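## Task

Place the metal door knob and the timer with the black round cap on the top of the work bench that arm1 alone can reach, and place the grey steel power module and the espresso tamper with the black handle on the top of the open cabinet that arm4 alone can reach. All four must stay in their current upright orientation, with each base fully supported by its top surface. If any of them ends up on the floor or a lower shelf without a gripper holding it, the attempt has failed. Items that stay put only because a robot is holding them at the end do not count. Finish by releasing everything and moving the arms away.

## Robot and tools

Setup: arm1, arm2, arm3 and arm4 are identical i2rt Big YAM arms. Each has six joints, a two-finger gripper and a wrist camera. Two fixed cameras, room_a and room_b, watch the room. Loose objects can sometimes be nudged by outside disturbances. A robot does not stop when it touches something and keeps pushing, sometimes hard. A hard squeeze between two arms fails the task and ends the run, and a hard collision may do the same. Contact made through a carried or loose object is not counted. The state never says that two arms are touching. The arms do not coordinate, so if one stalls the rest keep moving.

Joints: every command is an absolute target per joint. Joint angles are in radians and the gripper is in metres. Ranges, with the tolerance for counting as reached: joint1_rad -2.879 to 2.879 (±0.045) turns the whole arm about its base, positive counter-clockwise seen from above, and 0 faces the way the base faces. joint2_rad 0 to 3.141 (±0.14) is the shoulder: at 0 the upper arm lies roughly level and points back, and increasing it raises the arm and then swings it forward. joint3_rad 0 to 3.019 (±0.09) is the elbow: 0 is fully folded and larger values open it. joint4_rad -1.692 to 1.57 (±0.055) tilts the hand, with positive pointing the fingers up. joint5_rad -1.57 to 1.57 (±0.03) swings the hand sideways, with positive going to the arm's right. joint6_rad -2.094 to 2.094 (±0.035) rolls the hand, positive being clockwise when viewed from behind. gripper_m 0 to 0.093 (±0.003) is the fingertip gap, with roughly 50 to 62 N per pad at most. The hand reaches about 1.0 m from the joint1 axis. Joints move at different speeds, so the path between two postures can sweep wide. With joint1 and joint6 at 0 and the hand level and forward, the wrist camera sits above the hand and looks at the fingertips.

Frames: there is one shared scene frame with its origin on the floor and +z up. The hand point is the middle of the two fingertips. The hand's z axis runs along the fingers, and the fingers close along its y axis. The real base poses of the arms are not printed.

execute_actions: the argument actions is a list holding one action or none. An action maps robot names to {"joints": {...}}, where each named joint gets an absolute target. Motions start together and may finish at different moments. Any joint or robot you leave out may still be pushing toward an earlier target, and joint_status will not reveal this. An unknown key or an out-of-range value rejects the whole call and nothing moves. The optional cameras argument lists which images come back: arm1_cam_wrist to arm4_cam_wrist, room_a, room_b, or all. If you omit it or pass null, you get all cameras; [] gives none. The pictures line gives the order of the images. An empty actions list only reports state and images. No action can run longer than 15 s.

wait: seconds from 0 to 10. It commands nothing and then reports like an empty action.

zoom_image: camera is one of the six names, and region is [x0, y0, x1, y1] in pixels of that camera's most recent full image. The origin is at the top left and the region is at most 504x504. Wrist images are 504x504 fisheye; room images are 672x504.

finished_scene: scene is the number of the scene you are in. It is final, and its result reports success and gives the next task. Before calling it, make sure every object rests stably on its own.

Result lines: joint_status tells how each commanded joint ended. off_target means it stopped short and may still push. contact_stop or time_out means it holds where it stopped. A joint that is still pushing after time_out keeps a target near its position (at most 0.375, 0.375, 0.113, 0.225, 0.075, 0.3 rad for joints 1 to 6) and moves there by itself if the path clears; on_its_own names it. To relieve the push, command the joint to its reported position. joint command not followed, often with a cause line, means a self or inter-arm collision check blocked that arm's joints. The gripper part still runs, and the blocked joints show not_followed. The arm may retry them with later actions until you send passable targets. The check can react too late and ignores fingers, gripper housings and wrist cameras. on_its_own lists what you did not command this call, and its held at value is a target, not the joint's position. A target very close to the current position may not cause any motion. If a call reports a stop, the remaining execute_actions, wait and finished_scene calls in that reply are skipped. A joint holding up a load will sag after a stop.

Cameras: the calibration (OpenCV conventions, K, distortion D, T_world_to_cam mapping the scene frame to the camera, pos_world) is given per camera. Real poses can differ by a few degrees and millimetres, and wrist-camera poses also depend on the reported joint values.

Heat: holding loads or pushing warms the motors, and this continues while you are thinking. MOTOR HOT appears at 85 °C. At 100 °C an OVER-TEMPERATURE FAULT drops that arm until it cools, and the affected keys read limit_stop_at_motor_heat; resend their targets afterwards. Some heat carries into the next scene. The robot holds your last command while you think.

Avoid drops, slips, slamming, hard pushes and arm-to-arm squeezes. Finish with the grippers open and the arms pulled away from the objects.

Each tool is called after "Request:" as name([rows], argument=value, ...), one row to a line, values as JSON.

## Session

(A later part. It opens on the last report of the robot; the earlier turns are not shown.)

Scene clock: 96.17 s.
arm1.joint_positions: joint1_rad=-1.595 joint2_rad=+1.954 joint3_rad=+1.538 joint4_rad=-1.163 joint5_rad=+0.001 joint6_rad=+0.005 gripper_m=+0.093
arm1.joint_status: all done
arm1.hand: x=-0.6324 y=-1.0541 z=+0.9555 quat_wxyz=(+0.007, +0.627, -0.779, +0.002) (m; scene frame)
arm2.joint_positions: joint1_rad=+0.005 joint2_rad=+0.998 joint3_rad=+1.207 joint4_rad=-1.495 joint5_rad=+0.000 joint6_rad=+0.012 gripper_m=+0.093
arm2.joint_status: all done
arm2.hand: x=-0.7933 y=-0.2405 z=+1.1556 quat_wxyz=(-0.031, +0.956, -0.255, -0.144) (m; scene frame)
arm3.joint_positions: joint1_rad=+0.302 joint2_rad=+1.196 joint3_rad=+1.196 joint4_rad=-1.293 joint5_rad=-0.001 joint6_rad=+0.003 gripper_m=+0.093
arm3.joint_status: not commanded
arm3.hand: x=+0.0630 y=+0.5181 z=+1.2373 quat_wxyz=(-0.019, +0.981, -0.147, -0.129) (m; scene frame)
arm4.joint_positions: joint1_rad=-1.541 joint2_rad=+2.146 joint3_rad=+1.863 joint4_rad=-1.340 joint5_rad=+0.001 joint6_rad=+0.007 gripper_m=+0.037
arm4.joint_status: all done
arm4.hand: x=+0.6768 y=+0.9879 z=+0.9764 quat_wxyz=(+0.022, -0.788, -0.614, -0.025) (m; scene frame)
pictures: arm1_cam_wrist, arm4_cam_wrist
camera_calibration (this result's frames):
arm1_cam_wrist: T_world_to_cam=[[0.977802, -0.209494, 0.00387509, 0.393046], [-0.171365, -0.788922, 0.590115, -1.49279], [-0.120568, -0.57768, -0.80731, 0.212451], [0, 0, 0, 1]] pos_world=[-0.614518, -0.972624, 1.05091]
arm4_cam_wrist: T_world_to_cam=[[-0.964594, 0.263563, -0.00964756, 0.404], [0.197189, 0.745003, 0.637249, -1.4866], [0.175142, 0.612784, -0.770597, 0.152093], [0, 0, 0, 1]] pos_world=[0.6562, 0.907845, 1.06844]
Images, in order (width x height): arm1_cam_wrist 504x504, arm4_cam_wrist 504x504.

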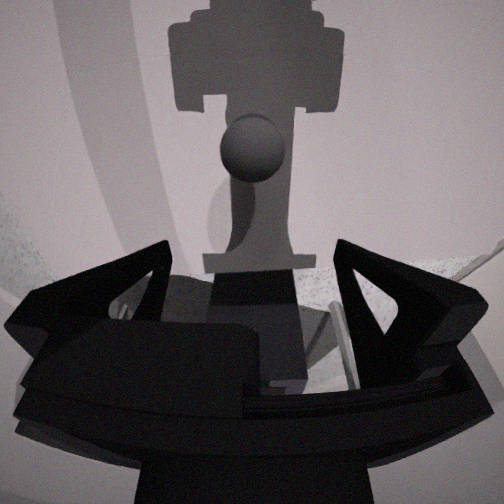

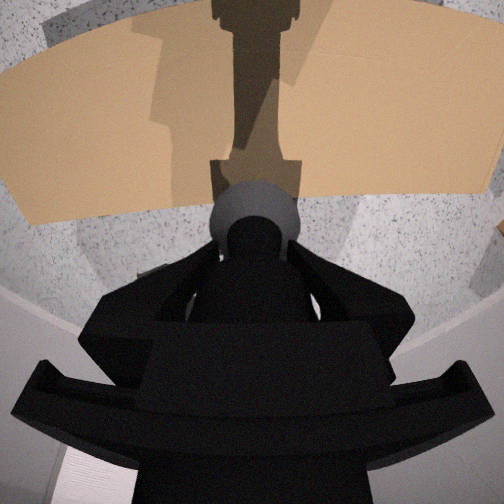

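Request:
execute_actions([
  {"arm4":{"joints":{"joint1_rad":1.0,"joint4_rad":-1.31}},"arm1":{"joints":{"joint2_rad":2.16,"joint4_rad":-0.92}}},
], cameras=["arm4_cam_wrist","arm1_cam_wrist"])

Scene clock: 98.77 s.
arm1.joint_positions: joint1_rad=-1.595 joint2_rad=+2.156 joint3_rad=+1.538 joint4_rad=-0.935 joint5_rad=+0.001 joint6_rad=+0.005 gripper_m=+0.093
arm1.joint_status: all done
arm1.hand: x=-0.6271 y=-1.0253 z=+0.8411 quat_wxyz=(-0.004, +0.627, -0.779, -0.007) (m; scene frame)
arm2.joint_positions: joint1_rad=+0.005 joint2_rad=+0.998 joint3_rad=+1.207 joint4_rad=-1.495 joint5_rad=+0.000 joint6_rad=+0.012 gripper_m=+0.093
arm2.joint_status: not commanded
arm2.hand: x=-0.7933 y=-0.2405 z=+1.1556 quat_wxyz=(-0.031, +0.956, -0.255, -0.144) (m; scene frame)
arm3.joint_positions: joint1_rad=+0.302 joint2_rad=+1.196 joint3_rad=+1.196 joint4_rad=-1.293 joint5_rad=-0.001 joint6_rad=+0.003 gripper_m=+0.093
arm3.joint_status: not commanded
arm3.hand: x=+0.0630 y=+0.5181 z=+1.2373 quat_wxyz=(-0.019, +0.981, -0.147, -0.129) (m; scene frame)
arm4.joint_positions: joint1_rad=+1.010 joint2_rad=+2.146 joint3_rad=+1.863 joint4_rad=-1.302 joint5_rad=-0.003 joint6_rad=+0.007 gripper_m=+0.037
arm4.joint_status: all done
arm4.hand: x=+1.3070 y=+2.0456 z=+0.9919 quat_wxyz=(+0.004, +0.359, -0.933, -0.005) (m; scene frame)
pictures: arm1_cam_wrist, arm4_cam_wrist
camera_calibration (this result's frames):
arm1_cam_wrist: T_world_to_cam=[[0.977746, -0.209759, 0.0038451, 0.393954], [-0.174724, -0.804021, 0.56835, -1.40098], [-0.116125, -0.556374, -0.822778, 0.174996], [0, 0, 0, 1]] pos_world=[-0.60965, -0.946421, 0.938716]
arm4_cam_wrist: T_world_to_cam=[[0.655069, -0.755085, -0.0270514, 0.717334], [-0.600365, -0.541912, 0.588127, 1.31486], [-0.458746, -0.369023, -0.808316, 2.27979], [0, 0, 0, 1]] pos_world=[1.36533, 2.09548, 1.08889]
Images, in order (width x height): arm1_cam_wrist 504x504, arm4_cam_wrist 504x504.

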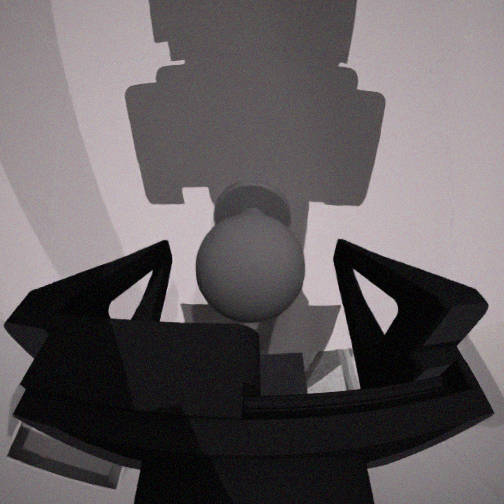

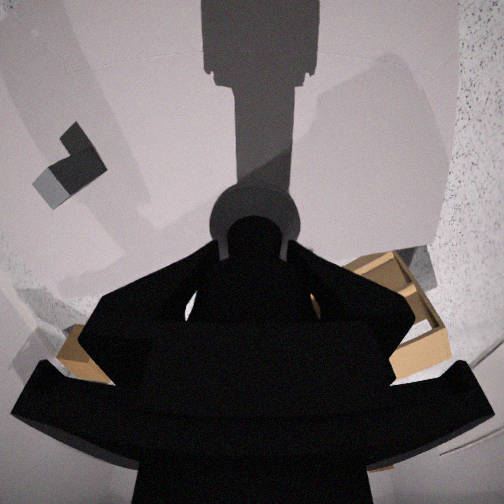

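Request:
execute_actions([
  {"arm4":{"joints":{"joint2_rad":2.36,"joint4_rad":-1.035}},"arm1":{"joints":{"gripper_m":0.03}}},
], cameras=["arm4_cam_wrist","arm1_cam_wrist"])

Scene clock: 99.93 s.
arm1.joint_positions: joint1_rad=-1.595 joint2_rad=+2.156 joint3_rad=+1.538 joint4_rad=-0.935 joint5_rad=+0.000 joint6_rad=+0.005 gripper_m=+0.053
arm1.joint_status: gripper_m off_target (ended at +0.053, target +0.030)
arm1.hand: x=-0.6271 y=-1.0252 z=+0.8411 quat_wxyz=(-0.004, +0.627, -0.779, -0.007) (m; scene frame)
arm2.joint_positions: joint1_rad=+0.005 joint2_rad=+0.998 joint3_rad=+1.207 joint4_rad=-1.495 joint5_rad=+0.000 joint6_rad=+0.012 gripper_m=+0.093
arm2.joint_status: not commanded
arm2.hand: x=-0.7933 y=-0.2405 z=+1.1556 quat_wxyz=(-0.031, +0.956, -0.255, -0.144) (m; scene frame)
arm3.joint_positions: joint1_rad=+0.302 joint2_rad=+1.196 joint3_rad=+1.196 joint4_rad=-1.293 joint5_rad=-0.001 joint6_rad=+0.003 gripper_m=+0.093
arm3.joint_status: not commanded
arm3.hand: x=+0.0630 y=+0.5181 z=+1.2373 quat_wxyz=(-0.019, +0.981, -0.147, -0.129) (m; scene frame)
arm4.joint_positions: joint1_rad=+1.010 joint2_rad=+2.401 joint3_rad=+1.863 joint4_rad=-1.046 joint5_rad=-0.004 joint6_rad=+0.007 gripper_m=+0.037
arm4.joint_status: all done
arm4.hand: x=+1.3248 y=+2.0638 z=+0.8275 quat_wxyz=(+0.004, +0.359, -0.933, -0.006) (m; scene frame)
pictures: arm1_cam_wrist, arm4_cam_wrist
camera_calibration (this result's frames):
arm1_cam_wrist: T_world_to_cam=[[0.977747, -0.209757, 0.00346319, 0.394343], [-0.174555, -0.804279, 0.568037, -1.4008], [-0.116365, -0.556002, -0.822995, 0.175465], [0, 0, 0, 1]] pos_world=[-0.609666, -0.946359, 0.938748]
arm4_cam_wrist: T_world_to_cam=[[0.65507, -0.755069, -0.0274579, 0.715264], [-0.600547, -0.542378, 0.587511, 1.43383], [-0.458504, -0.368371, -0.80875, 2.16052], [0, 0, 0, 1]] pos_world=[1.38314, 2.11362, 0.924568]
Images, in order (width x height): arm1_cam_wrist 504x504, arm4_cam_wrist 504x504.

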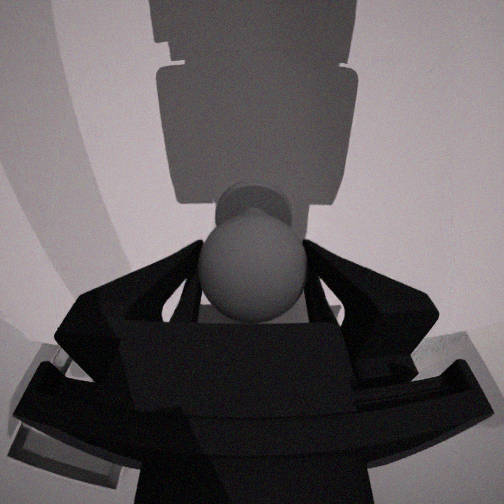

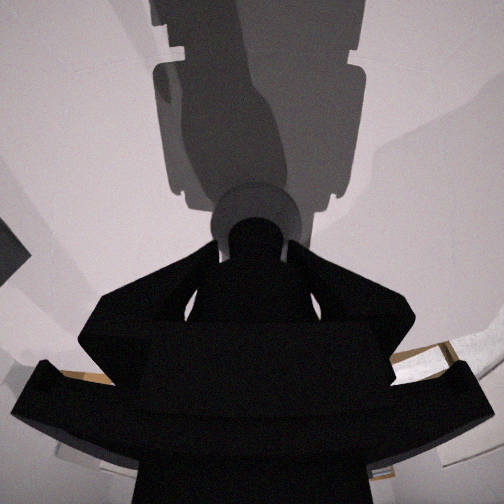

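Request:
execute_actions([
  {"arm4":{"joints":{"joint2_rad":2.41}},"arm1":{"joints":{"joint2_rad":1.9,"joint4_rad":-1.19}}},
], cameras=[])

Request:
execute_actions([
  {"arm4":{"joints":{"gripper_m":0.09}},"arm1":{"joints":{"joint1_rad":0.77}}},
], cameras=["arm4_cam_wrist","arm1_cam_wrist"])

Request:
execute_actions([
  {"arm4":{"joints":{"joint2_rad":1.7,"joint4_rad":-1.5}},"arm1":{"joints":{"joint2_rad":2.17,"joint4_rad":-0.9}}},
], cameras=["arm4_cam_wrist","arm1_cam_wrist"])

Scene clock: 101.50 s.
arm1.joint_positions: joint1_rad=-1.595 joint2_rad=+1.901 joint3_rad=+1.538 joint4_rad=-1.174 joint5_rad=+0.000 joint6_rad=+0.005 gripper_m=+0.053
arm1.joint_status: all done
arm1.hand: x=-0.6322 y=-1.0535 z=+0.9848 quat_wxyz=(-0.010, +0.627, -0.779, -0.012) (m; scene frame)
arm2.joint_positions: joint1_rad=+0.005 joint2_rad=+0.998 joint3_rad=+1.207 joint4_rad=-1.495 joint5_rad=+0.000 joint6_rad=+0.012 gripper_m=+0.093
arm2.joint_status: not commanded
arm2.hand: x=-0.7933 y=-0.2405 z=+1.1556 quat_wxyz=(-0.031, +0.956, -0.255, -0.144) (m; scene frame)
arm3.joint_positions: joint1_rad=+0.302 joint2_rad=+1.196 joint3_rad=+1.196 joint4_rad=-1.293 joint5_rad=-0.001 joint6_rad=+0.003 gripper_m=+0.093
arm3.joint_status: not commanded
arm3.hand: x=+0.0630 y=+0.5181 z=+1.2373 quat_wxyz=(-0.019, +0.981, -0.147, -0.129) (m; scene frame)
arm4.joint_positions: joint1_rad=+1.010 joint2_rad=+2.420 joint3_rad=+1.863 joint4_rad=-1.043 joint5_rad=-0.002 joint6_rad=+0.007 gripper_m=+0.037
arm4.joint_status: all done
arm4.hand: x=+1.3222 y=+2.0612 z=+0.8153 quat_wxyz=(+0.011, +0.359, -0.933, -0.002) (m; scene frame)
pictures: none
No camera images: the call's "cameras" was empty. Leave "cameras" out to get every camera's image.

Scene clock: 103.90 s.
arm1.joint_positions: joint1_rad=+0.777 joint2_rad=+1.901 joint3_rad=+1.538 joint4_rad=-1.174 joint5_rad=-0.002 joint6_rad=+0.005 gripper_m=+0.053
arm1.joint_status: all done
arm1.hand: x=-1.2290 y=-1.9347 z=+0.9909 quat_wxyz=(+0.006, +0.957, +0.289, -0.019) (m; scene frame)
arm2.joint_positions: joint1_rad=+0.005 joint2_rad=+0.998 joint3_rad=+1.207 joint4_rad=-1.495 joint5_rad=+0.000 joint6_rad=+0.012 gripper_m=+0.093
arm2.joint_status: not commanded
arm2.hand: x=-0.7933 y=-0.2405 z=+1.1556 quat_wxyz=(-0.031, +0.956, -0.255, -0.144) (m; scene frame)
arm3.joint_positions: joint1_rad=+0.302 joint2_rad=+1.196 joint3_rad=+1.196 joint4_rad=-1.293 joint5_rad=-0.001 joint6_rad=+0.003 gripper_m=+0.093
arm3.joint_status: not commanded
arm3.hand: x=+0.0630 y=+0.5181 z=+1.2373 quat_wxyz=(-0.019, +0.981, -0.147, -0.129) (m; scene frame)
arm4.joint_positions: joint1_rad=+1.010 joint2_rad=+2.420 joint3_rad=+1.863 joint4_rad=-1.043 joint5_rad=-0.002 joint6_rad=+0.007 gripper_m=+0.090
arm4.joint_status: all done
arm4.hand: x=+1.3222 y=+2.0612 z=+0.8153 quat_wxyz=(+0.011, +0.359, -0.933, -0.002) (m; scene frame)
pictures: arm1_cam_wrist, arm4_cam_wrist
camera_calibration (this result's frames):
arm1_cam_wrist: T_world_to_cam=[[-0.556134, 0.831044, 0.00900753, 0.914511], [0.698529, 0.461528, 0.546854, 1.22059], [0.450302, 0.310416, -0.83718, 2.10972], [0, 0, 0, 1]] pos_world=[-1.29404, -1.97823, 1.09049]
arm4_cam_wrist: T_world_to_cam=[[0.654919, -0.755268, -0.0255245, 0.713725], [-0.594214, -0.535543, 0.600086, 1.40531], [-0.466895, -0.377841, -0.799528, 2.17163], [0, 0, 0, 1]] pos_world=[1.38154, 2.11219, 0.911191]
Images, in order (width x height): arm1_cam_wrist 504x504, arm4_cam_wrist 504x504.

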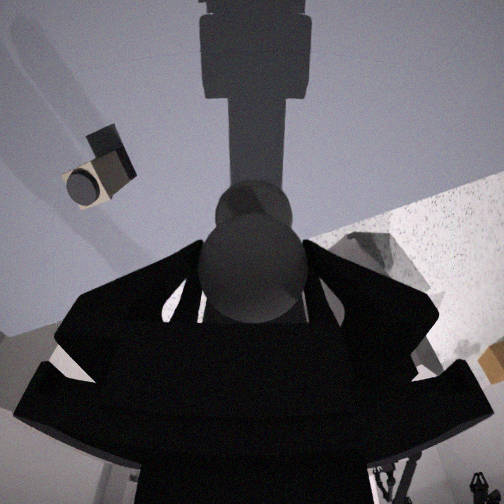

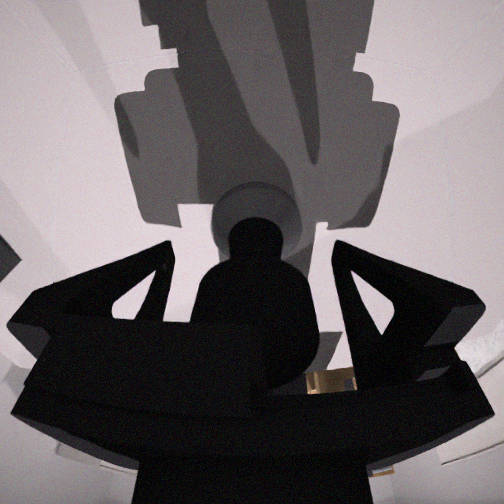

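Scene clock: 105.67 s.
arm1.joint_positions: joint1_rad=+0.777 joint2_rad=+2.180 joint3_rad=+1.538 joint4_rad=-0.915 joint5_rad=-0.002 joint6_rad=+0.005 gripper_m=+0.053
arm1.joint_status: all done
arm1.hand: x=-1.2545 y=-1.9513 z=+0.8332 quat_wxyz=(+0.003, +0.957, +0.289, -0.010) (m; scene frame)
arm2.joint_positions: joint1_rad=+0.005 joint2_rad=+0.998 joint3_rad=+1.207 joint4_rad=-1.495 joint5_rad=+0.000 joint6_rad=+0.012 gripper_m=+0.093
arm2.joint_status: not commanded
arm2.hand: x=-0.7933 y=-0.2405 z=+1.1556 quat_wxyz=(-0.031, +0.956, -0.255, -0.144) (m; scene frame)
arm3.joint_positions: joint1_rad=+0.302 joint2_rad=+1.196 joint3_rad=+1.196 joint4_rad=-1.293 joint5_rad=-0.001 joint6_rad=+0.003 gripper_m=+0.093
arm3.joint_status: not commanded
arm3.hand: x=+0.0630 y=+0.5181 z=+1.2373 quat_wxyz=(-0.019, +0.981, -0.147, -0.129) (m; scene frame)
arm4.joint_positions: joint1_rad=+1.010 joint2_rad=+1.718 joint3_rad=+1.879 joint4_rad=-1.491 joint5_rad=-0.002 joint6_rad=+0.007 gripper_m=+0.090
arm4.joint_status: all done
arm4.hand: x=+1.2569 y=+1.9958 z=+1.2498 quat_wxyz=(-0.115, +0.355, -0.926, -0.051) (m; scene frame)
pictures: arm1_cam_wrist, arm4_cam_wrist
camera_calibration (this result's frames):
arm1_cam_wrist: T_world_to_cam=[[-0.556242, 0.830967, 0.00941526, 0.914972], [0.689527, 0.45518, 0.56335, 1.29482], [0.46384, 0.319851, -0.826165, 2.02056], [0, 0, 0, 1]] pos_world=[-1.32109, -1.99597, 0.931266]
arm4_cam_wrist: T_world_to_cam=[[0.658695, -0.751732, -0.0319549, 0.714408], [-0.692506, -0.622311, 0.364918, 1.66141], [-0.294207, -0.218241, -0.930491, 2.09188], [0, 0, 0, 1]] pos_world=[1.2954, 2.02749, 1.36302]
Images, in order (width x height): arm1_cam_wrist 504x504, arm4_cam_wrist 504x504.

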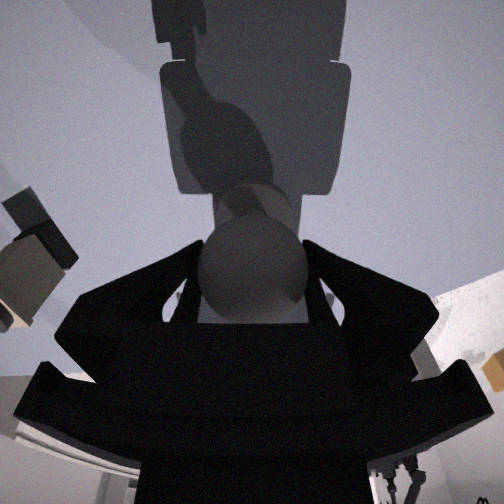

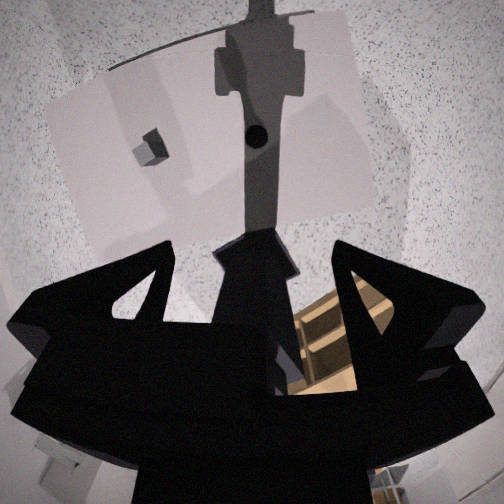

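Request:
execute_actions([
  {"arm1":{"joints":{"joint2_rad":2.21}}},
], cameras=[])

Request:
execute_actions([
  {"arm1":{"joints":{"gripper_m":0.093}}},
], cameras=[])

Request:
execute_actions([
  {"arm1":{"joints":{"joint2_rad":1.5,"joint4_rad":-1.45}},"arm4":{"joints":{"joint2_rad":1.2,"joint3_rad":1.4}}},
], cameras=["arm1_cam_wrist","room_b"])

Scene clock: 106.53 s.
arm1.joint_positions: joint1_rad=+0.777 joint2_rad=+2.196 joint3_rad=+1.538 joint4_rad=-0.915 joint5_rad=-0.002 joint6_rad=+0.005 gripper_m=+0.053
arm1.joint_status: all done
arm1.hand: x=-1.2518 y=-1.9495 z=+0.8241 quat_wxyz=(+0.001, +0.957, +0.289, -0.002) (m; scene frame)
arm2.joint_positions: joint1_rad=+0.005 joint2_rad=+0.998 joint3_rad=+1.207 joint4_rad=-1.495 joint5_rad=+0.000 joint6_rad=+0.012 gripper_m=+0.093
arm2.joint_status: not commanded
arm2.hand: x=-0.7933 y=-0.2405 z=+1.1556 quat_wxyz=(-0.031, +0.956, -0.255, -0.144) (m; scene frame)
arm3.joint_positions: joint1_rad=+0.302 joint2_rad=+1.196 joint3_rad=+1.196 joint4_rad=-1.293 joint5_rad=-0.001 joint6_rad=+0.003 gripper_m=+0.093
arm3.joint_status: not commanded
arm3.hand: x=+0.0630 y=+0.5181 z=+1.2373 quat_wxyz=(-0.019, +0.981, -0.147, -0.129) (m; scene frame)
arm4.joint_positions: joint1_rad=+1.010 joint2_rad=+1.718 joint3_rad=+1.879 joint4_rad=-1.491 joint5_rad=-0.002 joint6_rad=+0.007 gripper_m=+0.090
arm4.joint_status: not commanded
arm4.hand: x=+1.2569 y=+1.9958 z=+1.2498 quat_wxyz=(-0.115, +0.355, -0.926, -0.051) (m; scene frame)
pictures: none
No camera images: the call's "cameras" was empty. Leave "cameras" out to get every camera's image.

Scene clock: 107.17 s.
arm1.joint_positions: joint1_rad=+0.777 joint2_rad=+2.196 joint3_rad=+1.538 joint4_rad=-0.915 joint5_rad=-0.002 joint6_rad=+0.005 gripper_m=+0.093
arm1.joint_status: all done
arm1.hand: x=-1.2518 y=-1.9495 z=+0.8241 quat_wxyz=(+0.001, +0.957, +0.289, -0.002) (m; scene frame)
arm2.joint_positions: joint1_rad=+0.005 joint2_rad=+0.998 joint3_rad=+1.207 joint4_rad=-1.495 joint5_rad=+0.000 joint6_rad=+0.012 gripper_m=+0.093
arm2.joint_status: not commanded
arm2.hand: x=-0.7933 y=-0.2405 z=+1.1556 quat_wxyz=(-0.031, +0.956, -0.255, -0.144) (m; scene frame)
arm3.joint_positions: joint1_rad=+0.302 joint2_rad=+1.196 joint3_rad=+1.196 joint4_rad=-1.293 joint5_rad=-0.001 joint6_rad=+0.003 gripper_m=+0.093
arm3.joint_status: not commanded
arm3.hand: x=+0.0630 y=+0.5181 z=+1.2373 quat_wxyz=(-0.019, +0.981, -0.147, -0.129) (m; scene frame)
arm4.joint_positions: joint1_rad=+1.010 joint2_rad=+1.718 joint3_rad=+1.879 joint4_rad=-1.491 joint5_rad=-0.002 joint6_rad=+0.007 gripper_m=+0.090
arm4.joint_status: not commanded
arm4.hand: x=+1.2569 y=+1.9958 z=+1.2498 quat_wxyz=(-0.115, +0.355, -0.926, -0.051) (m; scene frame)
pictures: none
No camera images: the call's "cameras" was empty. Leave "cameras" out to get every camera's image.

Scene clock: 108.83 s.
arm1.joint_positions: joint1_rad=+0.777 joint2_rad=+1.498 joint3_rad=+1.542 joint4_rad=-1.435 joint5_rad=-0.002 joint6_rad=+0.005 gripper_m=+0.093
arm1.joint_status: all done
arm1.hand: x=-1.1558 y=-1.8859 z=+1.1929 quat_wxyz=(+0.027, +0.953, +0.288, -0.089) (m; scene frame)
arm2.joint_positions: joint1_rad=+0.005 joint2_rad=+0.998 joint3_rad=+1.207 joint4_rad=-1.495 joint5_rad=+0.000 joint6_rad=+0.012 gripper_m=+0.093
arm2.joint_status: not commanded
arm2.hand: x=-0.7933 y=-0.2405 z=+1.1556 quat_wxyz=(-0.031, +0.956, -0.255, -0.144) (m; scene frame)
arm3.joint_positions: joint1_rad=+0.302 joint2_rad=+1.196 joint3_rad=+1.196 joint4_rad=-1.293 joint5_rad=-0.001 joint6_rad=+0.003 gripper_m=+0.093
arm3.joint_status: not commanded
arm3.hand: x=+0.0630 y=+0.5181 z=+1.2373 quat_wxyz=(-0.019, +0.981, -0.147, -0.129) (m; scene frame)
arm4.joint_positions: joint1_rad=+1.010 joint2_rad=+1.203 joint3_rad=+1.390 joint4_rad=-1.494 joint5_rad=-0.002 joint6_rad=+0.007 gripper_m=+0.090
arm4.joint_status: all done
arm4.hand: x=+1.1154 y=+1.8661 z=+1.2724 quat_wxyz=(-0.125, +0.355, -0.925, -0.055) (m; scene frame)
pictures: arm1_cam_wrist, room_b
camera_calibration (this result's frames):
arm1_cam_wrist: T_world_to_cam=[[-0.555236, 0.831643, 0.009104, 0.914954], [0.75721, 0.500954, 0.41914, 1.33103], [0.344014, 0.239615, -0.907876, 2.05875], [0, 0, 0, 1]] pos_world=[-1.20809, -1.92101, 1.30288]
Images, in order (width x height): arm1_cam_wrist 504x504, room_b 672x504.

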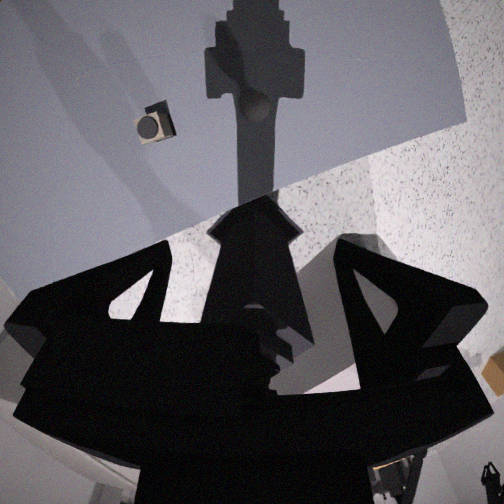

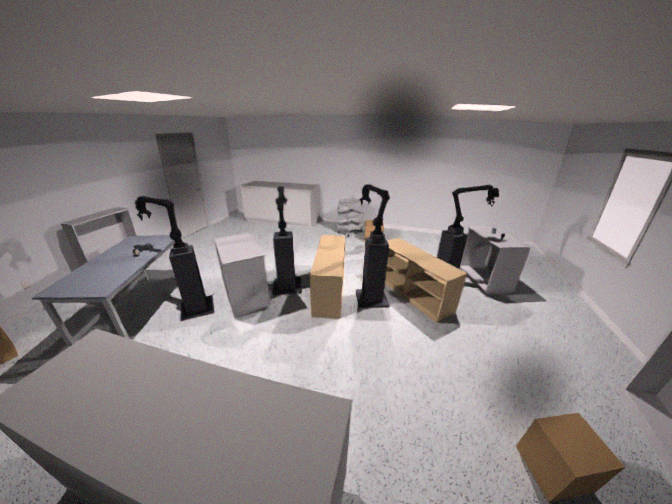

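Request:
finished_scene(scene=1)

The scene is finished: the task was done.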